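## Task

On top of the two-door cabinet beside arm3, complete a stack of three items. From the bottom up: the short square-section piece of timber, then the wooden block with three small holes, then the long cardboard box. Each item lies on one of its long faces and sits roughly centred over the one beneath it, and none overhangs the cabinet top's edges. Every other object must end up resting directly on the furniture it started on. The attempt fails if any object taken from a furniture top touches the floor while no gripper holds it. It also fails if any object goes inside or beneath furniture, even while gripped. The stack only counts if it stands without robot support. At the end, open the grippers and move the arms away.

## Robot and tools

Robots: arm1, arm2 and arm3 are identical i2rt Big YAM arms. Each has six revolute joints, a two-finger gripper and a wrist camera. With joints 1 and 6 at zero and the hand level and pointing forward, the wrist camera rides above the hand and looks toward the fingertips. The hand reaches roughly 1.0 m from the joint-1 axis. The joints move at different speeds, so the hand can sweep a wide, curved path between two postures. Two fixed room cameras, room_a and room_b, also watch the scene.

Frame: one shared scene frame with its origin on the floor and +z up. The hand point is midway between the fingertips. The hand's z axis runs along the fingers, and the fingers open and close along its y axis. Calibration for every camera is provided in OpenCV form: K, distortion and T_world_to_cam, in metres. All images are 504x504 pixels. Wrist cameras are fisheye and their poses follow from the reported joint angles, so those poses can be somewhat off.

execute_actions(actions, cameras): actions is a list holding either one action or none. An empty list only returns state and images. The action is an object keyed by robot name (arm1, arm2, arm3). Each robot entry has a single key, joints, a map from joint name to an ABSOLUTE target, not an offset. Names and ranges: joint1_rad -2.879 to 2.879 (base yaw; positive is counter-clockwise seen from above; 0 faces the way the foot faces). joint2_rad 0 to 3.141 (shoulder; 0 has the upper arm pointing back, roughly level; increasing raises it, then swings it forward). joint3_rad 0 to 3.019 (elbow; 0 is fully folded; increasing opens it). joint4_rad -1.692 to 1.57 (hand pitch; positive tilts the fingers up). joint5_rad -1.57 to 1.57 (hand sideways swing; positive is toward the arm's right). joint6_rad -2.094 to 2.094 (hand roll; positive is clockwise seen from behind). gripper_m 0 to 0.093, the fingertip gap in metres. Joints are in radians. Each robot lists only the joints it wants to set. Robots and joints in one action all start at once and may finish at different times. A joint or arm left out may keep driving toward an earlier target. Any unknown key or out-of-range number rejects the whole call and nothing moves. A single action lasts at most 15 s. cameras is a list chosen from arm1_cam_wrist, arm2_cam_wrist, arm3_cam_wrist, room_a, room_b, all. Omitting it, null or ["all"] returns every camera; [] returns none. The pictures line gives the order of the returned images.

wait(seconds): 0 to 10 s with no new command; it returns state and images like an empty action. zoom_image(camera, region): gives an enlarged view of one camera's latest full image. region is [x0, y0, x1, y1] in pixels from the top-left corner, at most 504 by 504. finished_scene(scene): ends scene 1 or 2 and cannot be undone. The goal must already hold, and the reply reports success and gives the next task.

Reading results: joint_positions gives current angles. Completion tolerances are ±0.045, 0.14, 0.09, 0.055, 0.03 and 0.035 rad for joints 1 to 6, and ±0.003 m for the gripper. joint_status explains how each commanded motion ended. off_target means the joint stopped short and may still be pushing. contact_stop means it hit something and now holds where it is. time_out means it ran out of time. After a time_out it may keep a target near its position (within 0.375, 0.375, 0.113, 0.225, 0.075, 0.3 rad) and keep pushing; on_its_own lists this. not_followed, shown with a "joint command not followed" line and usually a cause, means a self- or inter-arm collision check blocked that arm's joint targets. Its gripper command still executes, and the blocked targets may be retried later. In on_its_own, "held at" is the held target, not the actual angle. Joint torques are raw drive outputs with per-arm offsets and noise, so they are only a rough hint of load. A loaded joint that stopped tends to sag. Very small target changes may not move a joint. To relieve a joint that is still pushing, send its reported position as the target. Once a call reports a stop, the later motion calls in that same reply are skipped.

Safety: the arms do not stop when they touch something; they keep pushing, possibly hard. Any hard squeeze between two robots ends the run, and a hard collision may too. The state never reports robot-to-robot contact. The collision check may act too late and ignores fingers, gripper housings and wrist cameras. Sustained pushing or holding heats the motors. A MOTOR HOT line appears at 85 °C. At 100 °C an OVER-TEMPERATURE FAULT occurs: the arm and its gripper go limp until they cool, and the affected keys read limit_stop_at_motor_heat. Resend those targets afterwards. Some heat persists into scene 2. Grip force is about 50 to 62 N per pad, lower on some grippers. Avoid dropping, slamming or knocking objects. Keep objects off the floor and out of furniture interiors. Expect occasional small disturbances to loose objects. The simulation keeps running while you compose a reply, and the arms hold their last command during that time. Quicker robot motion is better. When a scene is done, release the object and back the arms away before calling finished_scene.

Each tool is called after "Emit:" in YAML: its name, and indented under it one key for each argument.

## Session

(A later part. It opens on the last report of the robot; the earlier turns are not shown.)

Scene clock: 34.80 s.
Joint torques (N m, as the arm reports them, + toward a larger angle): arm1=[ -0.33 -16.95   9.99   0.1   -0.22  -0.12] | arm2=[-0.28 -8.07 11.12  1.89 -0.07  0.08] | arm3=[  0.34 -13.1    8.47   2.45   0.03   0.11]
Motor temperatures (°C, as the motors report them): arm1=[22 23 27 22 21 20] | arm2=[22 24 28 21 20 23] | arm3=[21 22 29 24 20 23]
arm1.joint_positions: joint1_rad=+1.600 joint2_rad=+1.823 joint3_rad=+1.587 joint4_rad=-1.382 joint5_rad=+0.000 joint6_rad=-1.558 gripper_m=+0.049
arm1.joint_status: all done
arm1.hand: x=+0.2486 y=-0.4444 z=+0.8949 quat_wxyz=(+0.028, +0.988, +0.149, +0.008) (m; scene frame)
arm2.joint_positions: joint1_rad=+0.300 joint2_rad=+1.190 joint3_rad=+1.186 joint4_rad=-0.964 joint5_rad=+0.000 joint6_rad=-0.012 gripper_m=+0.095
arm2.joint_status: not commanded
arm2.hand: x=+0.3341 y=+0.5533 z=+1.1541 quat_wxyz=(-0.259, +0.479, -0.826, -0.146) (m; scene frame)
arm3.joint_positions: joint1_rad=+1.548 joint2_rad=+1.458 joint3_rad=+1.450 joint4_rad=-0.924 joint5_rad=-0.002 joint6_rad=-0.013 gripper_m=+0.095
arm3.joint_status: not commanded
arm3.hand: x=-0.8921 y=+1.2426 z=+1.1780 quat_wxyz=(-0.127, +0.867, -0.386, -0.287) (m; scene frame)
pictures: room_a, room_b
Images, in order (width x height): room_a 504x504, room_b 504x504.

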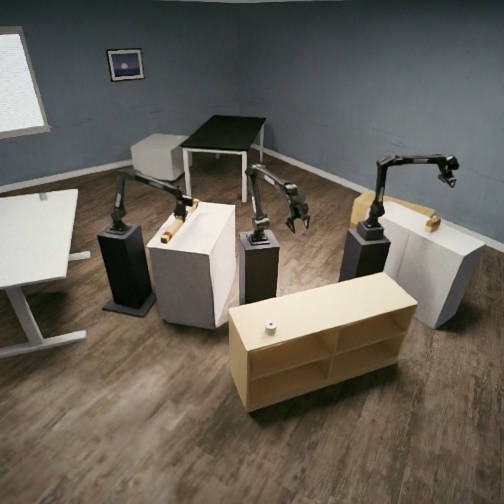

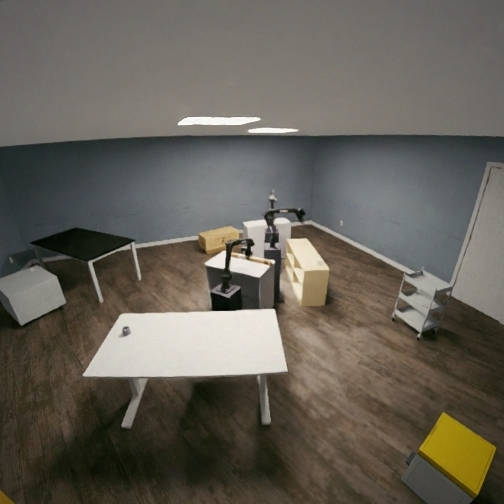

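Emit:
execute_actions:
  actions:
    - {"arm1":{"joints":{"joint1_rad":1.7,"joint6_rad":-1.47,"joint2_rad":1.97,"joint4_rad":-1.2}}}
  cameras: ["room_a","room_b"]

Emit:
zoom_image:
  camera: "room_a"
  region: [80, 130, 300, 330]

Emit:
zoom_image:
  camera: "room_b"
  region: [170, 190, 320, 320]

Scene clock: 39.83 s.
Joint torques (N m, as the arm reports them, + toward a larger angle): arm1=[ -1.26 -16.92   9.68   0.16  -0.08   0.12] | arm2=[-0.25 -8.06 11.15  1.9  -0.08  0.08] | arm3=[  0.26 -13.11   8.45   2.42   0.03   0.12]
Motor temperatures (°C, as the motors report them): arm1=[22 24 27 22 21 20] | arm2=[22 24 29 21 20 23] | arm3=[21 23 29 24 20 23]
arm1.joint_positions: joint1_rad=+1.709 joint2_rad=+1.971 joint3_rad=+1.587 joint4_rad=-1.215 joint5_rad=-0.003 joint6_rad=-1.482 gripper_m=+0.049
arm1.joint_status: all done
arm1.hand: x=+0.1785 y=-0.4323 z=+0.8125 quat_wxyz=(+0.019, +0.986, +0.165, +0.007) (m; scene frame)
arm2.joint_positions: joint1_rad=+0.300 joint2_rad=+1.190 joint3_rad=+1.186 joint4_rad=-0.964 joint5_rad=+0.000 joint6_rad=-0.012 gripper_m=+0.095
arm2.joint_status: not commanded
arm2.hand: x=+0.3341 y=+0.5533 z=+1.1541 quat_wxyz=(-0.259, +0.479, -0.826, -0.146) (m; scene frame)
arm3.joint_positions: joint1_rad=+1.548 joint2_rad=+1.458 joint3_rad=+1.450 joint4_rad=-0.924 joint5_rad=-0.002 joint6_rad=-0.013 gripper_m=+0.095
arm3.joint_status: not commanded
arm3.hand: x=-0.8921 y=+1.2426 z=+1.1780 quat_wxyz=(-0.127, +0.867, -0.386, -0.287) (m; scene frame)
pictures: room_a, room_b
Images, in order (width x height): room_a 504x504, room_b 504x504.

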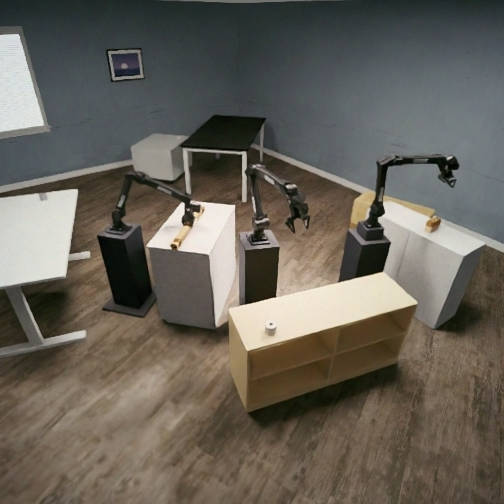

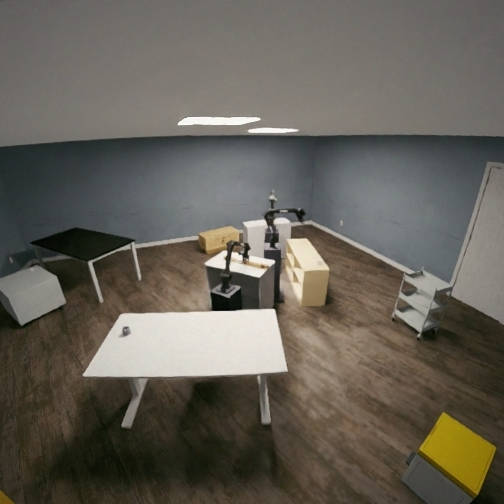

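Region (80, 130, 300, 330) of room_a's 504x504 image, scaled by 2.291, with more detail than that image has; it fills the top 458 rows of this view, and the rest is white.

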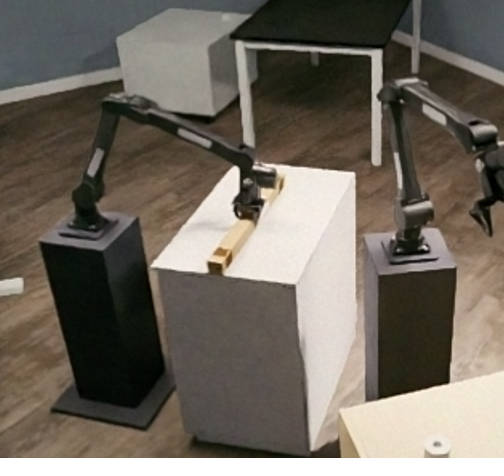

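Region (170, 190, 320, 320) of room_b's 504x504 image, scaled by 3.360, with more detail than that image has; it fills the top 437 rows of this view, and the rest is white.

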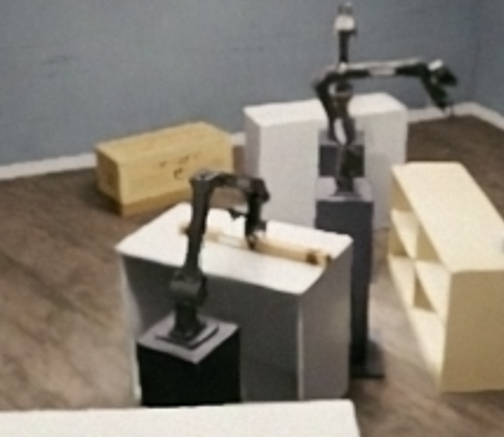

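Close. A little lower.

Emit:
execute_actions:
  actions:
    - {"arm1":{"joints":{"joint3_rad":1.51,"joint4_rad":-1.12}}}
  cameras: ["room_b"]

Emit:
zoom_image:
  camera: "room_b"
  region: [170, 190, 320, 320]

Scene clock: 41.67 s.
Joint torques (N m, as the arm reports them, + toward a larger angle): arm1=[ -1.15 -15.34   4.88   0.1   -0.08   0.14] | arm2=[-0.26 -8.01 11.12  1.9  -0.08  0.08] | arm3=[  0.26 -13.07   8.44   2.4    0.02   0.12]
Motor temperatures (°C, as the motors report them): arm1=[22 24 27 22 21 20] | arm2=[22 24 29 21 20 23] | arm3=[21 23 29 24 20 23]
arm1.joint_positions: joint1_rad=+1.709 joint2_rad=+1.951 joint3_rad=+1.546 joint4_rad=-1.130 joint5_rad=-0.003 joint6_rad=-1.481 gripper_m=+0.049
arm1.joint_status: all done
arm1.hand: x=+0.1759 y=-0.4264 z=+0.8095 quat_wxyz=(-0.013, +0.986, +0.165, -0.001) (m; scene frame)
arm2.joint_positions: joint1_rad=+0.300 joint2_rad=+1.190 joint3_rad=+1.186 joint4_rad=-0.964 joint5_rad=+0.000 joint6_rad=-0.012 gripper_m=+0.095
arm2.joint_status: not commanded
arm2.hand: x=+0.3341 y=+0.5533 z=+1.1541 quat_wxyz=(-0.259, +0.479, -0.826, -0.146) (m; scene frame)
arm3.joint_positions: joint1_rad=+1.548 joint2_rad=+1.458 joint3_rad=+1.450 joint4_rad=-0.924 joint5_rad=-0.002 joint6_rad=-0.013 gripper_m=+0.095
arm3.joint_status: not commanded
arm3.hand: x=-0.8921 y=+1.2426 z=+1.1780 quat_wxyz=(-0.127, +0.867, -0.386, -0.287) (m; scene frame)
pictures: room_b
Images, in order (width x height): room_b 504x504.

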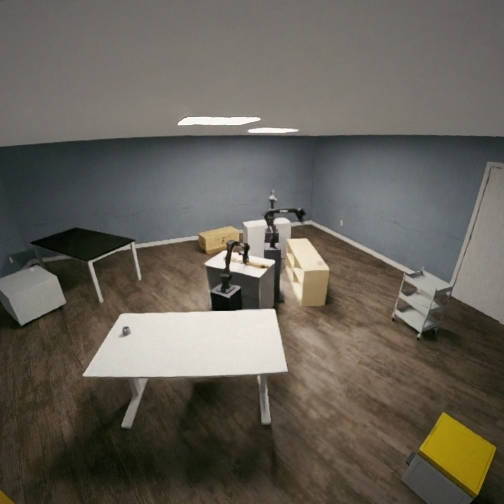

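Region (170, 190, 320, 320) of room_b's 504x504 image, scaled by 3.360, with more detail than that image has; it fills the top 437 rows of this view, and the rest is white.

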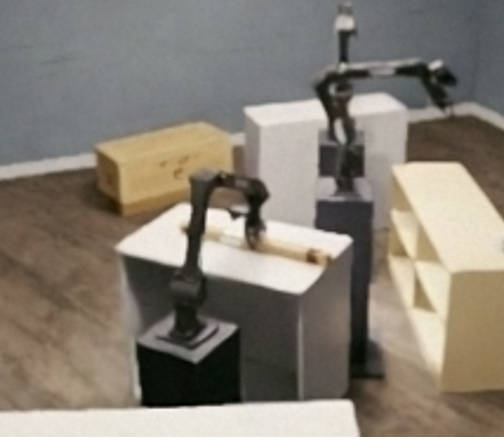

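Emit:
execute_actions:
  actions:
    - {"arm1":{"joints":{"joint2_rad":1.95,"joint3_rad":1.56,"gripper_m":0.093}}}
  cameras: []

Emit:
execute_actions:
  actions:
    - {"arm1":{"joints":{"joint2_rad":1.3,"joint4_rad":-1.6}},"arm2":{"joints":{"joint1_rad":-1.2,"joint6_rad":1.37,"joint4_rad":-1.5}}}
  cameras: []

Emit:
execute_actions:
  actions:
    - {"arm1":{"joints":{"joint1_rad":-0.5}}}
  cameras: []

Emit:
execute_actions:
  actions:
    - {"arm2":{"joints":{"joint1_rad":-2.19,"joint2_rad":1.6,"joint3_rad":1.52}}}
  cameras: []

Emit:
execute_actions:
  actions:
    - {"arm2":{"joints":{"joint2_rad":2.03,"joint4_rad":-1.02}}}
  cameras: ["arm2_cam_wrist"]

Scene clock: 44.83 s.
Joint torques (N m, as the arm reports them, + toward a larger angle): arm1=[ -0.94 -16.33   8.28   0.1   -0.08   0.13] | arm2=[-0.24 -8.05 11.13  1.89 -0.07  0.08] | arm3=[  0.28 -13.19   8.47   2.44   0.03   0.12]
Motor temperatures (°C, as the motors report them): arm1=[22 24 27 22 21 20] | arm2=[22 24 29 21 20 23] | arm3=[21 23 29 24 20 23]
arm1.joint_positions: joint1_rad=+1.709 joint2_rad=+1.949 joint3_rad=+1.546 joint4_rad=-1.129 joint5_rad=-0.003 joint6_rad=-1.480 gripper_m=+0.093
arm1.joint_status: all done
arm1.hand: x=+0.1758 y=-0.4261 z=+0.8103 quat_wxyz=(-0.014, +0.986, +0.165, -0.002) (m; scene frame)
arm2.joint_positions: joint1_rad=+0.300 joint2_rad=+1.190 joint3_rad=+1.186 joint4_rad=-0.964 joint5_rad=+0.000 joint6_rad=-0.012 gripper_m=+0.095
arm2.joint_status: not commanded
arm2.hand: x=+0.3341 y=+0.5533 z=+1.1541 quat_wxyz=(-0.259, +0.479, -0.826, -0.146) (m; scene frame)
arm3.joint_positions: joint1_rad=+1.548 joint2_rad=+1.458 joint3_rad=+1.450 joint4_rad=-0.924 joint5_rad=-0.002 joint6_rad=-0.013 gripper_m=+0.095
arm3.joint_status: not commanded
arm3.hand: x=-0.8921 y=+1.2426 z=+1.1780 quat_wxyz=(-0.127, +0.867, -0.386, -0.287) (m; scene frame)
pictures: none
No camera images: the call's "cameras" was empty. Leave "cameras" out to get every camera's image.

Scene clock: 46.90 s.
Joint torques (N m, as the arm reports them, + toward a larger angle): arm1=[-1.04 -7.84  9.25 -0.21 -0.07  0.15] | arm2=[-0.37 -7.06 10.22  0.26  0.01  0.11] | arm3=[  0.33 -13.08   8.42   2.41   0.04   0.12]
Motor temperatures (°C, as the motors report them): arm1=[22 24 27 22 21 20] | arm2=[22 24 29 21 20 23] | arm3=[21 23 29 24 20 23]
arm1.joint_positions: joint1_rad=+1.709 joint2_rad=+1.287 joint3_rad=+1.546 joint4_rad=-1.588 joint5_rad=-0.003 joint6_rad=-1.480 gripper_m=+0.093
arm1.joint_status: all done
arm1.hand: x=+0.2448 y=-0.5848 z=+1.1226 quat_wxyz=(-0.112, +0.980, +0.164, -0.027) (m; scene frame)
arm2.joint_positions: joint1_rad=-1.199 joint2_rad=+1.190 joint3_rad=+1.186 joint4_rad=-1.491 joint5_rad=+0.000 joint6_rad=+1.355 gripper_m=+0.095
arm2.joint_status: all done
arm2.hand: x=+0.4066 y=-0.0009 z=+1.1118 quat_wxyz=(-0.034, -0.787, -0.616, -0.016) (m; scene frame)
arm3.joint_positions: joint1_rad=+1.548 joint2_rad=+1.458 joint3_rad=+1.450 joint4_rad=-0.924 joint5_rad=-0.002 joint6_rad=-0.013 gripper_m=+0.095
arm3.joint_status: not commanded
arm3.hand: x=-0.8921 y=+1.2426 z=+1.1780 quat_wxyz=(-0.127, +0.867, -0.386, -0.287) (m; scene frame)
pictures: none
No camera images: the call's "cameras" was empty. Leave "cameras" out to get every camera's image.

Scene clock: 49.03 s.
Joint torques (N m, as the arm reports them, + toward a larger angle): arm1=[-0.38 -7.54  9.22 -0.22 -0.16  0.16] | arm2=[-0.38 -7.09 10.21  0.27  0.01  0.09] | arm3=[  0.35 -13.03   8.44   2.43   0.03   0.12]
Motor temperatures (°C, as the motors report them): arm1=[22 24 27 22 21 20] | arm2=[22 24 29 21 20 23] | arm3=[21 23 29 24 20 23]
arm1.joint_positions: joint1_rad=-0.496 joint2_rad=+1.291 joint3_rad=+1.546 joint4_rad=-1.588 joint5_rad=-0.001 joint6_rad=-1.480 gripper_m=+0.093
arm1.joint_status: all done
arm1.hand: x=+0.8129 y=-1.0450 z=+1.1307 quat_wxyz=(-0.081, +0.588, -0.799, +0.095) (m; scene frame)
arm2.joint_positions: joint1_rad=-1.199 joint2_rad=+1.190 joint3_rad=+1.186 joint4_rad=-1.491 joint5_rad=+0.000 joint6_rad=+1.356 gripper_m=+0.095
arm2.joint_status: not commanded
arm2.hand: x=+0.4066 y=-0.0009 z=+1.1118 quat_wxyz=(-0.034, -0.787, -0.615, -0.016) (m; scene frame)
arm3.joint_positions: joint1_rad=+1.548 joint2_rad=+1.458 joint3_rad=+1.450 joint4_rad=-0.924 joint5_rad=-0.002 joint6_rad=-0.013 gripper_m=+0.095
arm3.joint_status: not commanded
arm3.hand: x=-0.8921 y=+1.2426 z=+1.1780 quat_wxyz=(-0.127, +0.867, -0.386, -0.287) (m; scene frame)
pictures: none
No camera images: the call's "cameras" was empty. Leave "cameras" out to get every camera's image.

Scene clock: 50.50 s.
Joint torques (N m, as the arm reports them, + toward a larger angle): arm1=[-0.67 -7.56  9.23 -0.18 -0.17  0.15] | arm2=[  0.15 -14.84  12.54   0.26   0.     0.1 ] | arm3=[  0.28 -13.01   8.46   2.44   0.03   0.11]
Motor temperatures (°C, as the motors report them): arm1=[22 24 27 22 21 20] | arm2=[22 24 29 21 20 23] | arm3=[21 23 29 24 20 23]
arm1.joint_positions: joint1_rad=-0.496 joint2_rad=+1.291 joint3_rad=+1.546 joint4_rad=-1.588 joint5_rad=-0.001 joint6_rad=-1.480 gripper_m=+0.093
arm1.joint_status: not commanded
arm1.hand: x=+0.8129 y=-1.0450 z=+1.1307 quat_wxyz=(-0.081, +0.588, -0.799, +0.095) (m; scene frame)
arm2.joint_positions: joint1_rad=-2.196 joint2_rad=+1.612 joint3_rad=+1.472 joint4_rad=-1.497 joint5_rad=+0.000 joint6_rad=+1.357 gripper_m=+0.095
arm2.joint_status: all done
arm2.hand: x=+0.1507 y=-0.3120 z=+1.0586 quat_wxyz=(+0.033, -0.986, -0.163, -0.001) (m; scene frame)
arm3.joint_positions: joint1_rad=+1.548 joint2_rad=+1.458 joint3_rad=+1.450 joint4_rad=-0.924 joint5_rad=-0.002 joint6_rad=-0.013 gripper_m=+0.095
arm3.joint_status: not commanded
arm3.hand: x=-0.8921 y=+1.2426 z=+1.1780 quat_wxyz=(-0.127, +0.867, -0.386, -0.287) (m; scene frame)
pictures: none
No camera images: the call's "cameras" was empty. Leave "cameras" out to get every camera's image.

Scene clock: 51.83 s.
Joint torques (N m, as the arm reports them, + toward a larger angle): arm1=[-0.59 -7.44  9.23 -0.18 -0.17  0.16] | arm2=[  0.   -18.68   9.37   0.8    0.1    0.09] | arm3=[  0.24 -13.06   8.46   2.45   0.03   0.12]
Motor temperatures (°C, as the motors report them): arm1=[22 24 28 22 21 20] | arm2=[22 24 29 21 20 23] | arm3=[21 23 29 24 20 23]
arm1.joint_positions: joint1_rad=-0.496 joint2_rad=+1.291 joint3_rad=+1.546 joint4_rad=-1.588 joint5_rad=-0.001 joint6_rad=-1.480 gripper_m=+0.093
arm1.joint_status: not commanded
arm1.hand: x=+0.8129 y=-1.0450 z=+1.1307 quat_wxyz=(-0.081, +0.588, -0.799, +0.095) (m; scene frame)
arm2.joint_positions: joint1_rad=-2.196 joint2_rad=+2.035 joint3_rad=+1.498 joint4_rad=-1.030 joint5_rad=-0.002 joint6_rad=+1.358 gripper_m=+0.095
arm2.joint_status: all done
arm2.hand: x=+0.1643 y=-0.4254 z=+0.8488 quat_wxyz=(-0.002, -0.987, -0.163, -0.001) (m; scene frame)
arm3.joint_positions: joint1_rad=+1.548 joint2_rad=+1.458 joint3_rad=+1.450 joint4_rad=-0.924 joint5_rad=-0.002 joint6_rad=-0.013 gripper_m=+0.095
arm3.joint_status: not commanded
arm3.hand: x=-0.8921 y=+1.2426 z=+1.1780 quat_wxyz=(-0.127, +0.867, -0.386, -0.287) (m; scene frame)
pictures: arm2_cam_wrist
camera_calibration (this result's frames):
arm2_cam_wrist: T_world_to_cam=[[-0.319244, 0.947631, -0.00885764, 0.465713], [0.760959, 0.261905, 0.593588, -0.515851], [0.564823, 0.182759, -0.80472, 0.789729], [0, 0, 0, 1]] pos_world=[0.0951608, -0.450551, 0.945839]
Images, in order (width x height): arm2_cam_wrist 504x504.

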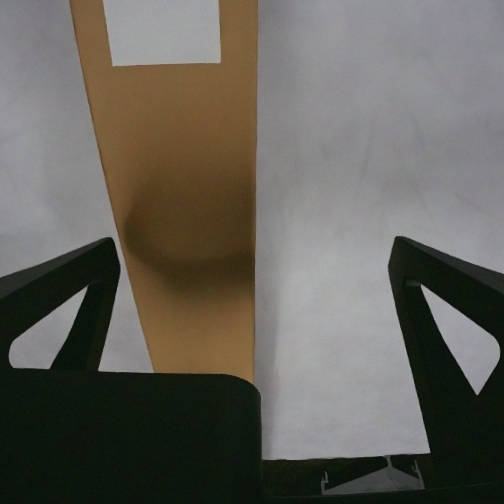

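Emit:
execute_actions:
  actions:
    - {"arm2":{"joints":{"joint2_rad":2.08,"joint3_rad":1.61,"joint4_rad":-1.07}}}
  cameras: []

Emit:
execute_actions:
  actions:
    - {"arm2":{"joints":{"joint2_rad":2.15,"joint4_rad":-1.0}}}
  cameras: ["arm2_cam_wrist"]

Scene clock: 54.17 s.
Joint torques (N m, as the arm reports them, + toward a larger angle): arm1=[-0.59 -7.57  9.19 -0.19 -0.16  0.15] | arm2=[  0.15 -17.21  11.42   0.17   0.1    0.08] | arm3=[  0.18 -13.11   8.41   2.44   0.03   0.12]
Motor temperatures (°C, as the motors report them): arm1=[22 23 28 22 21 20] | arm2=[22 25 29 21 20 23] | arm3=[21 23 30 24 20 23]
arm1.joint_positions: joint1_rad=-0.496 joint2_rad=+1.291 joint3_rad=+1.546 joint4_rad=-1.588 joint5_rad=-0.001 joint6_rad=-1.480 gripper_m=+0.093
arm1.joint_status: not commanded
arm1.hand: x=+0.8129 y=-1.0450 z=+1.1307 quat_wxyz=(-0.081, +0.588, -0.799, +0.095) (m; scene frame)
arm2.joint_positions: joint1_rad=-2.196 joint2_rad=+2.056 joint3_rad=+1.564 joint4_rad=-1.061 joint5_rad=-0.002 joint6_rad=+1.358 gripper_m=+0.095
arm2.joint_status: all done
arm2.hand: x=+0.1664 y=-0.4437 z=+0.8590 quat_wxyz=(-0.009, -0.987, -0.163, +0.000) (m; scene frame)
arm3.joint_positions: joint1_rad=+1.548 joint2_rad=+1.458 joint3_rad=+1.450 joint4_rad=-0.924 joint5_rad=-0.002 joint6_rad=-0.013 gripper_m=+0.095
arm3.joint_status: not commanded
arm3.hand: x=-0.8921 y=+1.2426 z=+1.1780 quat_wxyz=(-0.127, +0.867, -0.386, -0.287) (m; scene frame)
pictures: none
No camera images: the call's "cameras" was empty. Leave "cameras" out to get every camera's image.

Scene clock: 55.17 s.
Joint torques (N m, as the arm reports them, + toward a larger angle): arm1=[-0.47 -7.49  9.2  -0.17 -0.17  0.15] | arm2=[  0.07 -18.81  10.68   0.8    0.1    0.09] | arm3=[  0.33 -13.04   8.45   2.47   0.03   0.12]
Motor temperatures (°C, as the motors report them): arm1=[22 23 28 22 21 20] | arm2=[22 25 29 21 20 23] | arm3=[21 23 30 24 20 23]
arm1.joint_positions: joint1_rad=-0.496 joint2_rad=+1.291 joint3_rad=+1.546 joint4_rad=-1.588 joint5_rad=-0.001 joint6_rad=-1.480 gripper_m=+0.093
arm1.joint_status: not commanded
arm1.hand: x=+0.8129 y=-1.0450 z=+1.1307 quat_wxyz=(-0.081, +0.588, -0.799, +0.095) (m; scene frame)
arm2.joint_positions: joint1_rad=-2.196 joint2_rad=+2.141 joint3_rad=+1.569 joint4_rad=-1.010 joint5_rad=-0.002 joint6_rad=+1.358 gripper_m=+0.095
arm2.joint_status: all done
arm2.hand: x=+0.1667 y=-0.4461 z=+0.8117 quat_wxyz=(+0.005, -0.987, -0.163, -0.001) (m; scene frame)
arm3.joint_positions: joint1_rad=+1.548 joint2_rad=+1.458 joint3_rad=+1.450 joint4_rad=-0.924 joint5_rad=-0.002 joint6_rad=-0.013 gripper_m=+0.095
arm3.joint_status: not commanded
arm3.hand: x=-0.8921 y=+1.2426 z=+1.1780 quat_wxyz=(-0.127, +0.867, -0.386, -0.287) (m; scene frame)
pictures: arm2_cam_wrist
camera_calibration (this result's frames):
arm2_cam_wrist: T_world_to_cam=[[-0.319247, 0.947659, 0.00494591, 0.474604], [0.76192, 0.253565, 0.595973, -0.49601], [0.563524, 0.194031, -0.80299, 0.766126], [0, 0, 0, 1]] pos_world=[0.0977049, -0.472644, 0.908453]
Images, in order (width x height): arm2_cam_wrist 504x504.

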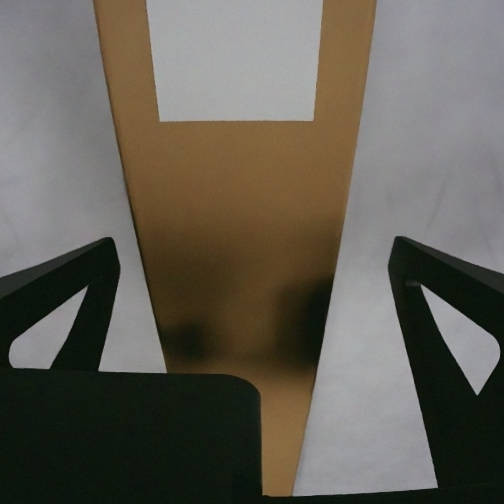

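Emit:
execute_actions:
  actions:
    - {"arm2":{"joints":{"gripper_m":0.03}}}
  cameras: []

Emit:
execute_actions:
  actions:
    - {"arm2":{"joints":{"joint2_rad":1.7,"joint4_rad":-1.45}}}
  cameras: []

Emit:
execute_actions:
  actions:
    - {"arm2":{"joints":{"joint1_rad":0.77,"joint6_rad":-0.91}}}
  cameras: []

Emit:
execute_actions:
  actions:
    - {"arm2":{"joints":{"joint2_rad":2.2,"joint3_rad":1.68,"joint4_rad":-1.0}}}
  cameras: ["room_a","room_b"]

Emit:
zoom_image:
  camera: "room_b"
  region: [220, 180, 350, 310]

Scene clock: 58.80 s.
Joint torques (N m, as the arm reports them, + toward a larger angle): arm1=[-0.54 -7.52  9.21 -0.19 -0.17  0.15] | arm2=[  0.11 -18.74  10.63   0.78   0.09   0.08] | arm3=[  0.25 -13.09   8.46   2.45   0.02   0.12]
Motor temperatures (°C, as the motors report them): arm1=[22 23 28 22 21 20] | arm2=[22 25 29 21 20 23] | arm3=[21 23 30 24 20 23]
arm1.joint_positions: joint1_rad=-0.496 joint2_rad=+1.291 joint3_rad=+1.546 joint4_rad=-1.588 joint5_rad=-0.001 joint6_rad=-1.480 gripper_m=+0.093
arm1.joint_status: not commanded
arm1.hand: x=+0.8129 y=-1.0450 z=+1.1307 quat_wxyz=(-0.081, +0.588, -0.799, +0.095) (m; scene frame)
arm2.joint_positions: joint1_rad=-2.196 joint2_rad=+2.141 joint3_rad=+1.569 joint4_rad=-1.009 joint5_rad=-0.002 joint6_rad=+1.358 gripper_m=+0.049
arm2.joint_status: gripper_m off_target (ended at +0.049, target +0.030)
arm2.hand: x=+0.1667 y=-0.4463 z=+0.8117 quat_wxyz=(+0.004, -0.987, -0.163, -0.001) (m; scene frame)
arm3.joint_positions: joint1_rad=+1.548 joint2_rad=+1.458 joint3_rad=+1.450 joint4_rad=-0.924 joint5_rad=-0.002 joint6_rad=-0.013 gripper_m=+0.095
arm3.joint_status: not commanded
arm3.hand: x=-0.8921 y=+1.2426 z=+1.1780 quat_wxyz=(-0.127, +0.867, -0.386, -0.287) (m; scene frame)
pictures: none
No camera images: the call's "cameras" was empty. Leave "cameras" out to get every camera's image.

Scene clock: 60.20 s.
Joint torques (N m, as the arm reports them, + toward a larger angle): arm1=[-0.55 -7.45  9.22 -0.18 -0.17  0.15] | arm2=[  0.1  -14.08  10.5    0.24   0.09   0.08] | arm3=[  0.26 -13.     8.45   2.45   0.03   0.12]
Motor temperatures (°C, as the motors report them): arm1=[22 23 28 22 21 20] | arm2=[22 25 30 21 20 23] | arm3=[21 23 30 24 20 23]
arm1.joint_positions: joint1_rad=-0.496 joint2_rad=+1.291 joint3_rad=+1.546 joint4_rad=-1.588 joint5_rad=-0.001 joint6_rad=-1.480 gripper_m=+0.093
arm1.joint_status: not commanded
arm1.hand: x=+0.8129 y=-1.0450 z=+1.1307 quat_wxyz=(-0.081, +0.588, -0.799, +0.095) (m; scene frame)
arm2.joint_positions: joint1_rad=-2.196 joint2_rad=+1.687 joint3_rad=+1.590 joint4_rad=-1.442 joint5_rad=-0.002 joint6_rad=+1.358 gripper_m=+0.049
arm2.joint_status: all done
arm2.hand: x=+0.1574 y=-0.3656 z=+1.0676 quat_wxyz=(-0.016, -0.987, -0.163, +0.000) (m; scene frame)
arm3.joint_positions: joint1_rad=+1.548 joint2_rad=+1.458 joint3_rad=+1.450 joint4_rad=-0.924 joint5_rad=-0.002 joint6_rad=-0.013 gripper_m=+0.095
arm3.joint_status: not commanded
arm3.hand: x=-0.8921 y=+1.2426 z=+1.1780 quat_wxyz=(-0.127, +0.867, -0.386, -0.287) (m; scene frame)
pictures: none
No camera images: the call's "cameras" was empty. Leave "cameras" out to get every camera's image.

Scene clock: 62.73 s.
Joint torques (N m, as the arm reports them, + toward a larger angle): arm1=[-0.56 -7.54  9.2  -0.17 -0.17  0.15] | arm2=[ -0.89 -14.97  10.5    0.26  -0.13  -0.13] | arm3=[  0.19 -13.     8.44   2.43   0.04   0.13]
Motor temperatures (°C, as the motors report them): arm1=[22 23 28 22 21 20] | arm2=[22 25 30 21 20 23] | arm3=[21 23 30 24 20 23]
arm1.joint_positions: joint1_rad=-0.496 joint2_rad=+1.291 joint3_rad=+1.546 joint4_rad=-1.588 joint5_rad=-0.001 joint6_rad=-1.480 gripper_m=+0.093
arm1.joint_status: not commanded
arm1.hand: x=+0.8129 y=-1.0450 z=+1.1307 quat_wxyz=(-0.081, +0.588, -0.799, +0.095) (m; scene frame)
arm2.joint_positions: joint1_rad=+0.778 joint2_rad=+1.695 joint3_rad=+1.590 joint4_rad=-1.442 joint5_rad=+0.000 joint6_rad=-0.896 gripper_m=+0.050
arm2.joint_status: all done
arm2.hand: x=+0.1261 y=+0.6732 z=+1.0627 quat_wxyz=(-0.011, +0.934, -0.356, -0.003) (m; scene frame)
arm3.joint_positions: joint1_rad=+1.548 joint2_rad=+1.458 joint3_rad=+1.450 joint4_rad=-0.924 joint5_rad=-0.002 joint6_rad=-0.013 gripper_m=+0.095
arm3.joint_status: not commanded
arm3.hand: x=-0.8921 y=+1.2426 z=+1.1780 quat_wxyz=(-0.127, +0.867, -0.386, -0.287) (m; scene frame)
pictures: none
No camera images: the call's "cameras" was empty. Leave "cameras" out to get every camera's image.

Scene clock: 64.03 s.
Joint torques (N m, as the arm reports them, + toward a larger angle): arm1=[-0.45 -7.59  9.22 -0.18 -0.17  0.16] | arm2=[ -0.9  -22.63   9.39   0.83  -0.14  -0.12] | arm3=[  0.31 -13.13   8.42   2.46   0.03   0.12]
Motor temperatures (°C, as the motors report them): arm1=[22 23 28 22 21 20] | arm2=[22 26 30 21 20 23] | arm3=[21 23 30 24 20 23]
arm1.joint_positions: joint1_rad=-0.496 joint2_rad=+1.291 joint3_rad=+1.546 joint4_rad=-1.588 joint5_rad=-0.001 joint6_rad=-1.480 gripper_m=+0.093
arm1.joint_status: not commanded
arm1.hand: x=+0.8129 y=-1.0450 z=+1.1307 quat_wxyz=(-0.081, +0.588, -0.799, +0.095) (m; scene frame)
arm2.joint_positions: joint1_rad=+0.778 joint2_rad=+2.227 joint3_rad=+1.655 joint4_rad=-1.010 joint5_rad=+0.000 joint6_rad=-0.897 gripper_m=+0.050
arm2.joint_status: all done
arm2.hand: x=+0.1316 y=+0.7763 z=+0.7871 quat_wxyz=(+0.005, +0.935, -0.355, +0.002) (m; scene frame)
arm3.joint_positions: joint1_rad=+1.548 joint2_rad=+1.458 joint3_rad=+1.450 joint4_rad=-0.924 joint5_rad=-0.002 joint6_rad=-0.013 gripper_m=+0.095
arm3.joint_status: not commanded
arm3.hand: x=-0.8921 y=+1.2426 z=+1.1780 quat_wxyz=(-0.127, +0.867, -0.386, -0.287) (m; scene frame)
pictures: room_a, room_b
Images, in order (width x height): room_a 504x504, room_b 504x504.

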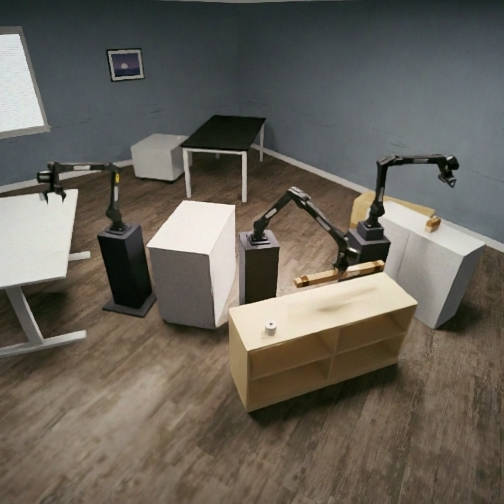

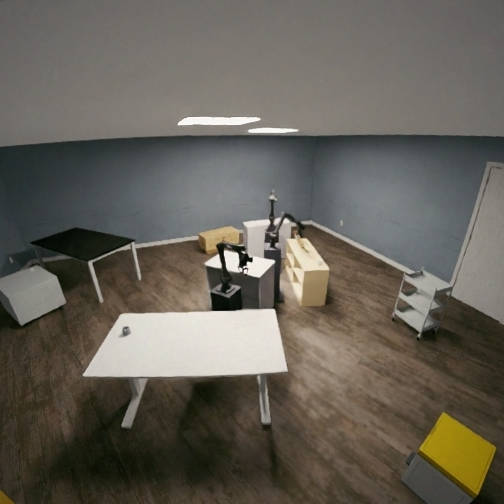

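Region (220, 180, 350, 310) of room_b's 504x504 image, scaled by 3.877, with more detail than that image has.

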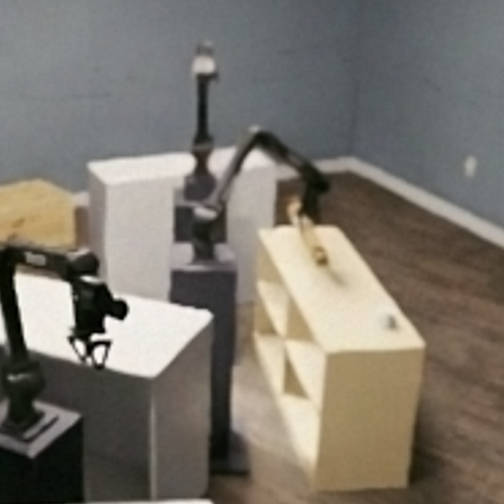

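Emit:
execute_actions:
  actions:
    - {"arm2":{"joints":{"joint2_rad":2.37,"joint4_rad":-0.85}}}
  cameras: ["room_a"]

Emit:
zoom_image:
  camera: "room_a"
  region: [260, 220, 430, 340]

Scene clock: 66.43 s.
Joint torques (N m, as the arm reports them, + toward a larger angle): arm1=[-0.64 -7.6   9.22 -0.19 -0.16  0.15] | arm2=[ -0.88 -21.52   8.57   0.74  -0.13  -0.12] | arm3=[  0.2  -13.14   8.44   2.49   0.02   0.12]
Motor temperatures (°C, as the motors report them): arm1=[22 23 28 22 21 20] | arm2=[22 26 29 21 20 23] | arm3=[21 23 30 24 20 23]
arm1.joint_positions: joint1_rad=-0.496 joint2_rad=+1.291 joint3_rad=+1.546 joint4_rad=-1.588 joint5_rad=-0.001 joint6_rad=-1.480 gripper_m=+0.093
arm1.joint_status: not commanded
arm1.hand: x=+0.8129 y=-1.0450 z=+1.1307 quat_wxyz=(-0.081, +0.588, -0.799, +0.095) (m; scene frame)
arm2.joint_positions: joint1_rad=+0.778 joint2_rad=+2.379 joint3_rad=+1.655 joint4_rad=-0.858 joint5_rad=+0.000 joint6_rad=-0.897 gripper_m=+0.050
arm2.joint_status: all done
arm2.hand: x=+0.1316 y=+0.7771 z=+0.6948 quat_wxyz=(+0.005, +0.935, -0.355, +0.002) (m; scene frame)
arm3.joint_positions: joint1_rad=+1.548 joint2_rad=+1.458 joint3_rad=+1.450 joint4_rad=-0.924 joint5_rad=-0.002 joint6_rad=-0.013 gripper_m=+0.095
arm3.joint_status: not commanded
arm3.hand: x=-0.8921 y=+1.2426 z=+1.1780 quat_wxyz=(-0.127, +0.867, -0.386, -0.287) (m; scene frame)
pictures: room_a
Images, in order (width x height): room_a 504x504.

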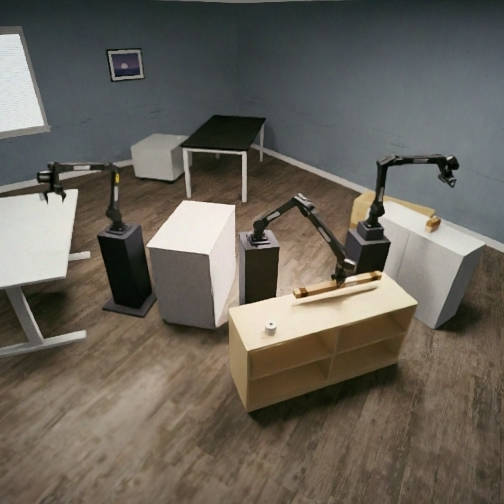

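Region (260, 220, 430, 340) of room_a's 504x504 image, scaled by 2.965, with more detail than that image has; it fills the top 356 rows of this view, and the rest is white.

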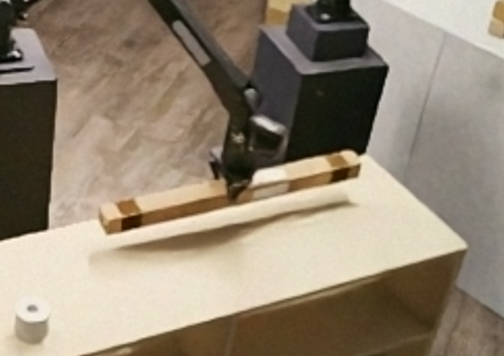

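About 5 cm more.

Emit:
execute_actions:
  actions:
    - {"arm2":{"joints":{"joint2_rad":2.46,"joint4_rad":-0.77}}}
  cameras: ["room_a"]

Emit:
zoom_image:
  camera: "room_a"
  region: [260, 220, 430, 340]

Scene clock: 68.43 s.
Joint torques (N m, as the arm reports them, + toward a larger angle): arm1=[-0.56 -7.48  9.23 -0.17 -0.17  0.14] | arm2=[ -0.88 -20.44   8.13   0.8   -0.14  -0.12] | arm3=[  0.27 -13.12   8.46   2.43   0.03   0.12]
Motor temperatures (°C, as the motors report them): arm1=[22 23 28 22 21 20] | arm2=[22 26 29 21 20 23] | arm3=[21 23 30 24 20 23]
arm1.joint_positions: joint1_rad=-0.496 joint2_rad=+1.291 joint3_rad=+1.546 joint4_rad=-1.588 joint5_rad=-0.001 joint6_rad=-1.480 gripper_m=+0.093
arm1.joint_status: not commanded
arm1.hand: x=+0.8129 y=-1.0450 z=+1.1307 quat_wxyz=(-0.081, +0.588, -0.799, +0.095) (m; scene frame)
arm2.joint_positions: joint1_rad=+0.778 joint2_rad=+2.450 joint3_rad=+1.655 joint4_rad=-0.779 joint5_rad=+0.000 joint6_rad=-0.897 gripper_m=+0.050
arm2.joint_status: all done
arm2.hand: x=+0.1315 y=+0.7745 z=+0.6517 quat_wxyz=(+0.002, +0.935, -0.355, +0.001) (m; scene frame)
arm3.joint_positions: joint1_rad=+1.548 joint2_rad=+1.458 joint3_rad=+1.450 joint4_rad=-0.924 joint5_rad=-0.002 joint6_rad=-0.013 gripper_m=+0.095
arm3.joint_status: not commanded
arm3.hand: x=-0.8921 y=+1.2426 z=+1.1780 quat_wxyz=(-0.127, +0.867, -0.386, -0.287) (m; scene frame)
pictures: room_a
Images, in order (width x height): room_a 504x504.

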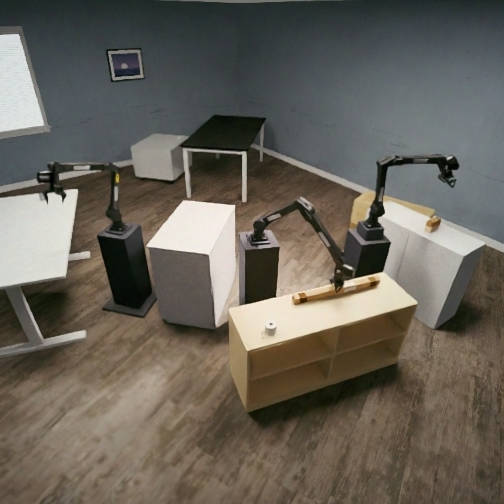

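Region (260, 220, 430, 340) of room_a's 504x504 image, scaled by 2.965, with more detail than that image has; it fills the top 356 rows of this view, and the rest is white.

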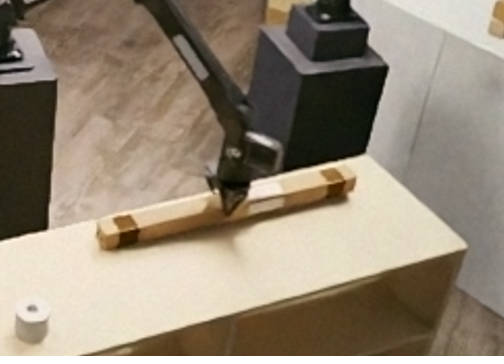

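Emit:
execute_actions:
  actions:
    - {"arm2":{"joints":{"joint2_rad":2.495}}}
  cameras: []

Emit:
execute_actions:
  actions:
    - {"arm2":{"joints":{"gripper_m":0.093}}}
  cameras: []

Emit:
execute_actions:
  actions:
    - {"arm2":{"joints":{"joint2_rad":1.5,"joint4_rad":-1.6}},"arm3":{"joints":{"joint1_rad":0.3}}}
  cameras: []

Emit:
execute_actions:
  actions:
    - {"arm2":{"joints":{"joint1_rad":-1.3}}}
  cameras: []

Emit:
execute_actions:
  actions:
    - {"arm3":{"joints":{"joint1_rad":-0.81,"joint2_rad":1.55,"joint3_rad":1.55,"joint4_rad":-0.88}}}
  cameras: ["arm3_cam_wrist"]

Scene clock: 72.07 s.
Joint torques (N m, as the arm reports them, + toward a larger angle): arm1=[-0.71 -7.52  9.23 -0.18 -0.17  0.15] | arm2=[ -0.91 -19.02   7.94   0.79  -0.29  -0.11] | arm3=[  0.3  -13.1    8.45   2.46   0.02   0.12]
Motor temperatures (°C, as the motors report them): arm1=[22 23 28 22 21 20] | arm2=[22 27 29 21 20 23] | arm3=[21 23 30 24 20 23]
arm1.joint_positions: joint1_rad=-0.496 joint2_rad=+1.291 joint3_rad=+1.546 joint4_rad=-1.588 joint5_rad=-0.001 joint6_rad=-1.480 gripper_m=+0.093
arm1.joint_status: not commanded
arm1.hand: x=+0.8129 y=-1.0450 z=+1.1307 quat_wxyz=(-0.081, +0.588, -0.799, +0.095) (m; scene frame)
arm2.joint_positions: joint1_rad=+0.778 joint2_rad=+2.467 joint3_rad=+1.655 joint4_rad=-0.779 joint5_rad=+0.004 joint6_rad=-0.898 gripper_m=+0.050
arm2.joint_status: all done
arm2.hand: x=+0.1318 y=+0.7690 z=+0.6419 quat_wxyz=(+0.009, +0.935, -0.355, +0.005) (m; scene frame)
arm3.joint_positions: joint1_rad=+1.548 joint2_rad=+1.458 joint3_rad=+1.450 joint4_rad=-0.924 joint5_rad=-0.002 joint6_rad=-0.013 gripper_m=+0.095
arm3.joint_status: not commanded
arm3.hand: x=-0.8921 y=+1.2426 z=+1.1780 quat_wxyz=(-0.127, +0.867, -0.386, -0.287) (m; scene frame)
pictures: none
No camera images: the call's "cameras" was empty. Leave "cameras" out to get every camera's image.

Scene clock: 72.70 s.
Joint torques (N m, as the arm reports them, + toward a larger angle): arm1=[-0.59 -7.47  9.23 -0.17 -0.17  0.17] | arm2=[ -0.91 -18.83   7.94   0.79  -0.28  -0.11] | arm3=[  0.34 -12.98   8.45   2.46   0.03   0.12]
Motor temperatures (°C, as the motors report them): arm1=[22 23 28 22 21 20] | arm2=[22 27 29 21 20 23] | arm3=[21 23 30 24 20 23]
arm1.joint_positions: joint1_rad=-0.496 joint2_rad=+1.291 joint3_rad=+1.546 joint4_rad=-1.588 joint5_rad=-0.001 joint6_rad=-1.480 gripper_m=+0.093
arm1.joint_status: not commanded
arm1.hand: x=+0.8129 y=-1.0450 z=+1.1307 quat_wxyz=(-0.081, +0.588, -0.799, +0.095) (m; scene frame)
arm2.joint_positions: joint1_rad=+0.778 joint2_rad=+2.467 joint3_rad=+1.655 joint4_rad=-0.779 joint5_rad=+0.003 joint6_rad=-0.898 gripper_m=+0.093
arm2.joint_status: all done
arm2.hand: x=+0.1318 y=+0.7690 z=+0.6419 quat_wxyz=(+0.009, +0.935, -0.355, +0.005) (m; scene frame)
arm3.joint_positions: joint1_rad=+1.548 joint2_rad=+1.458 joint3_rad=+1.450 joint4_rad=-0.924 joint5_rad=-0.002 joint6_rad=-0.013 gripper_m=+0.095
arm3.joint_status: not commanded
arm3.hand: x=-0.8921 y=+1.2426 z=+1.1780 quat_wxyz=(-0.127, +0.867, -0.386, -0.287) (m; scene frame)
pictures: none
No camera images: the call's "cameras" was empty. Leave "cameras" out to get every camera's image.

Scene clock: 74.37 s.
Joint torques (N m, as the arm reports them, + toward a larger angle): arm1=[-0.54 -7.58  9.23 -0.2  -0.17  0.16] | arm2=[ -0.84 -10.73   9.58   0.48  -0.26  -0.1 ] | arm3=[  0.44 -13.1    8.47   2.14  -0.07   0.12]
Motor temperatures (°C, as the motors report them): arm1=[22 23 28 22 21 20] | arm2=[22 27 29 21 20 23] | arm3=[21 23 30 24 20 23]
arm1.joint_positions: joint1_rad=-0.496 joint2_rad=+1.291 joint3_rad=+1.546 joint4_rad=-1.588 joint5_rad=-0.001 joint6_rad=-1.480 gripper_m=+0.093
arm1.joint_status: not commanded
arm1.hand: x=+0.8129 y=-1.0450 z=+1.1307 quat_wxyz=(-0.081, +0.588, -0.799, +0.095) (m; scene frame)
arm2.joint_positions: joint1_rad=+0.778 joint2_rad=+1.481 joint3_rad=+1.674 joint4_rad=-1.592 joint5_rad=+0.003 joint6_rad=-0.898 gripper_m=+0.093
arm2.joint_status: all done
arm2.hand: x=+0.1240 y=+0.6239 z=+1.1955 quat_wxyz=(-0.082, +0.931, -0.354, -0.025) (m; scene frame)
arm3.joint_positions: joint1_rad=+0.295 joint2_rad=+1.458 joint3_rad=+1.450 joint4_rad=-0.918 joint5_rad=+0.001 joint6_rad=-0.013 gripper_m=+0.095
arm3.joint_status: all done
arm3.hand: x=-0.2195 y=+1.3071 z=+1.1752 quat_wxyz=(-0.273, +0.476, -0.821, -0.154) (m; scene frame)
pictures: none
No camera images: the call's "cameras" was empty. Leave "cameras" out to get every camera's image.

Scene clock: 76.43 s.
Joint torques (N m, as the arm reports them, + toward a larger angle): arm1=[-0.67 -7.51  9.2  -0.2  -0.17  0.16] | arm2=[  0.29 -12.53   9.62   0.46  -0.16  -0.1 ] | arm3=[  0.42 -13.18   8.45   2.19  -0.06   0.12]
Motor temperatures (°C, as the motors report them): arm1=[22 23 28 22 21 20] | arm2=[22 26 29 21 20 23] | arm3=[21 23 30 24 20 23]
arm1.joint_positions: joint1_rad=-0.496 joint2_rad=+1.291 joint3_rad=+1.546 joint4_rad=-1.588 joint5_rad=-0.001 joint6_rad=-1.480 gripper_m=+0.093
arm1.joint_status: not commanded
arm1.hand: x=+0.8129 y=-1.0450 z=+1.1307 quat_wxyz=(-0.081, +0.588, -0.799, +0.095) (m; scene frame)
arm2.joint_positions: joint1_rad=-1.305 joint2_rad=+1.499 joint3_rad=+1.674 joint4_rad=-1.592 joint5_rad=+0.001 joint6_rad=-0.898 gripper_m=+0.093
arm2.joint_status: all done
arm2.hand: x=+0.4996 y=-0.1035 z=+1.1879 quat_wxyz=(-0.057, +0.165, -0.983, +0.052) (m; scene frame)
arm3.joint_positions: joint1_rad=+0.295 joint2_rad=+1.458 joint3_rad=+1.450 joint4_rad=-0.918 joint5_rad=+0.001 joint6_rad=-0.013 gripper_m=+0.095
arm3.joint_status: not commanded
arm3.hand: x=-0.2195 y=+1.3071 z=+1.1752 quat_wxyz=(-0.273, +0.476, -0.821, -0.154) (m; scene frame)
pictures: none
No camera images: the call's "cameras" was empty. Leave "cameras" out to get every camera's image.

Scene clock: 78.00 s.
Joint torques (N m, as the arm reports them, + toward a larger angle): arm1=[-0.54 -7.55  9.22 -0.18 -0.17  0.15] | arm2=[  0.06 -12.49   9.6    0.46  -0.16  -0.1 ] | arm3=[  0.35 -15.14  12.86   2.09  -0.07   0.12]
Motor temperatures (°C, as the motors report them): arm1=[22 23 28 22 21 20] | arm2=[22 26 29 21 20 23] | arm3=[21 23 31 24 20 23]
arm1.joint_positions: joint1_rad=-0.496 joint2_rad=+1.291 joint3_rad=+1.546 joint4_rad=-1.588 joint5_rad=-0.001 joint6_rad=-1.480 gripper_m=+0.093
arm1.joint_status: not commanded
arm1.hand: x=+0.8129 y=-1.0450 z=+1.1307 quat_wxyz=(-0.081, +0.588, -0.799, +0.095) (m; scene frame)
arm2.joint_positions: joint1_rad=-1.305 joint2_rad=+1.499 joint3_rad=+1.674 joint4_rad=-1.592 joint5_rad=+0.001 joint6_rad=-0.898 gripper_m=+0.093
arm2.joint_status: not commanded
arm2.hand: x=+0.4996 y=-0.1035 z=+1.1879 quat_wxyz=(-0.057, +0.165, -0.983, +0.052) (m; scene frame)
arm3.joint_positions: joint1_rad=-0.817 joint2_rad=+1.561 joint3_rad=+1.483 joint4_rad=-0.896 joint5_rad=+0.001 joint6_rad=-0.013 gripper_m=+0.095
arm3.joint_status: all done
arm3.hand: x=+0.0908 y=+0.7660 z=+1.1384 quat_wxyz=(-0.291, -0.028, -0.956, +0.016) (m; scene frame)
pictures: arm3_cam_wrist
camera_calibration (this result's frames):
arm3_cam_wrist: T_world_to_cam=[[-0.0732095, -0.997263, 0.0103501, 0.759685], [-0.996369, 0.0735882, 0.0428165, -0.00639713], [-0.0434609, -0.00717796, -0.999029, 1.27284], [0, 0, 0, 1]] pos_world=[0.104561, 0.767213, 1.26402]
Images, in order (width x height): arm3_cam_wrist 504x504.

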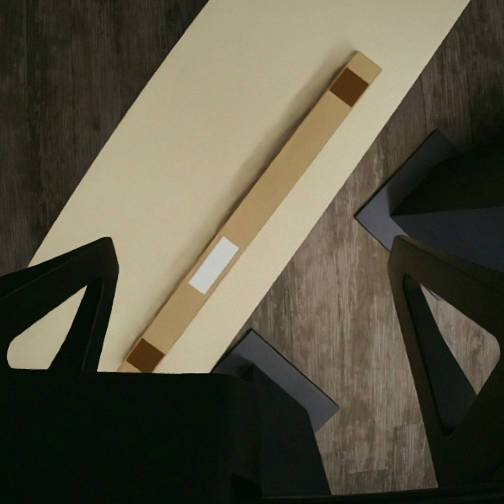

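Emit:
execute_actions:
  actions:
    - {"arm3":{"joints":{"joint1_rad":-0.79,"joint2_rad":2.33,"joint3_rad":1.71,"joint4_rad":-0.92,"joint6_rad":0.67}}}
  cameras: ["arm3_cam_wrist"]

Scene clock: 81.33 s.
Joint torques (N m, as the arm reports them, + toward a larger angle): arm1=[-0.59 -7.49  9.22 -0.18 -0.17  0.15] | arm2=[  0.07 -12.48   9.6    0.44  -0.17  -0.1 ] | arm3=[  0.24 -24.05   7.65   0.18  -0.03   0.18]
Motor temperatures (°C, as the motors report them): arm1=[22 23 28 22 21 20] | arm2=[22 26 29 21 20 23] | arm3=[21 23 32 24 20 23]
arm1.joint_positions: joint1_rad=-0.496 joint2_rad=+1.291 joint3_rad=+1.546 joint4_rad=-1.588 joint5_rad=-0.001 joint6_rad=-1.480 gripper_m=+0.093
arm1.joint_status: not commanded
arm1.hand: x=+0.8129 y=-1.0450 z=+1.1307 quat_wxyz=(-0.081, +0.588, -0.799, +0.095) (m; scene frame)
arm2.joint_positions: joint1_rad=-1.305 joint2_rad=+1.499 joint3_rad=+1.674 joint4_rad=-1.592 joint5_rad=+0.001 joint6_rad=-0.898 gripper_m=+0.093
arm2.joint_status: not commanded
arm2.hand: x=+0.4996 y=-0.1035 z=+1.1879 quat_wxyz=(-0.057, +0.165, -0.983, +0.052) (m; scene frame)
arm3.joint_positions: joint1_rad=-0.794 joint2_rad=+2.365 joint3_rad=+1.682 joint4_rad=-0.912 joint5_rad=+0.001 joint6_rad=+0.654 gripper_m=+0.095
arm3.joint_status: all done
arm3.hand: x=+0.1142 y=+0.7761 z=+0.7218 quat_wxyz=(+0.013, -0.345, -0.938, +0.007) (m; scene frame)
pictures: arm3_cam_wrist
camera_calibration (this result's frames):
arm3_cam_wrist: T_world_to_cam=[[-0.655424, -0.754786, 0.0267702, 0.642262], [-0.588523, 0.532621, 0.60824, -0.776918], [-0.473349, 0.3829, -0.793302, 0.455554], [0, 0, 0, 1]] pos_world=[0.179356, 0.724142, 0.816751]
Images, in order (width x height): arm3_cam_wrist 504x504.

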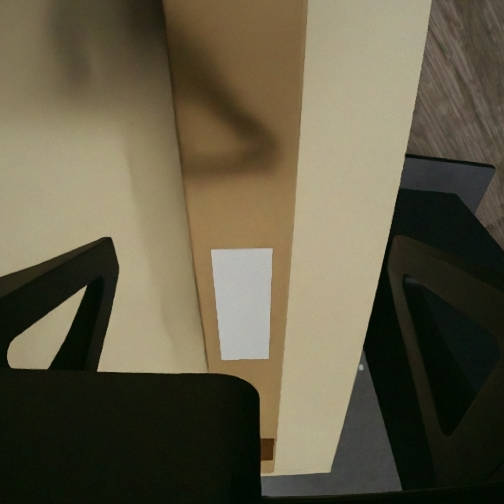

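Emit:
execute_actions:
  actions:
    - {"arm3":{"joints":{"joint2_rad":2.49,"joint4_rad":-0.72}}}
  cameras: ["arm3_cam_wrist"]

Scene clock: 83.53 s.
Joint torques (N m, as the arm reports them, + toward a larger angle): arm1=[-0.47 -7.54  9.21 -0.19 -0.17  0.16] | arm2=[  0.1  -12.5    9.62   0.45  -0.17  -0.1 ] | arm3=[  0.22 -22.7    6.99   1.11  -0.03   0.14]
Motor temperatures (°C, as the motors report them): arm1=[22 23 28 22 21 20] | arm2=[22 26 29 21 20 23] | arm3=[21 24 31 24 20 23]
arm1.joint_positions: joint1_rad=-0.496 joint2_rad=+1.291 joint3_rad=+1.546 joint4_rad=-1.588 joint5_rad=-0.001 joint6_rad=-1.480 gripper_m=+0.093
arm1.joint_status: not commanded
arm1.hand: x=+0.8129 y=-1.0450 z=+1.1307 quat_wxyz=(-0.081, +0.588, -0.799, +0.095) (m; scene frame)
arm2.joint_positions: joint1_rad=-1.305 joint2_rad=+1.499 joint3_rad=+1.674 joint4_rad=-1.592 joint5_rad=+0.001 joint6_rad=-0.898 gripper_m=+0.093
arm2.joint_status: not commanded
arm2.hand: x=+0.4996 y=-0.1035 z=+1.1879 quat_wxyz=(-0.057, +0.165, -0.983, +0.052) (m; scene frame)
arm3.joint_positions: joint1_rad=-0.794 joint2_rad=+2.506 joint3_rad=+1.682 joint4_rad=-0.734 joint5_rad=+0.001 joint6_rad=+0.655 gripper_m=+0.095
arm3.joint_status: all done
arm3.hand: x=+0.1134 y=+0.7757 z=+0.6358 quat_wxyz=(-0.005, -0.345, -0.938, +0.002) (m; scene frame)
pictures: arm3_cam_wrist
camera_calibration (this result's frames):
arm3_cam_wrist: T_world_to_cam=[[-0.656426, -0.754381, 0.00392876, 0.658035], [-0.610272, 0.534076, 0.58509, -0.708855], [-0.443479, 0.381671, -0.810959, 0.395896], [0, 0, 0, 1]] pos_world=[0.174928, 0.723889, 0.733214]
Images, in order (width x height): arm3_cam_wrist 504x504.

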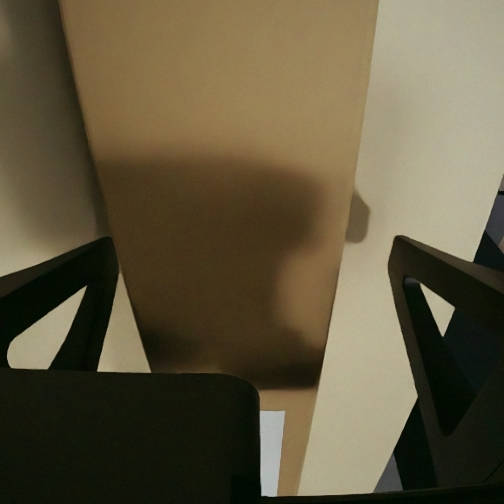

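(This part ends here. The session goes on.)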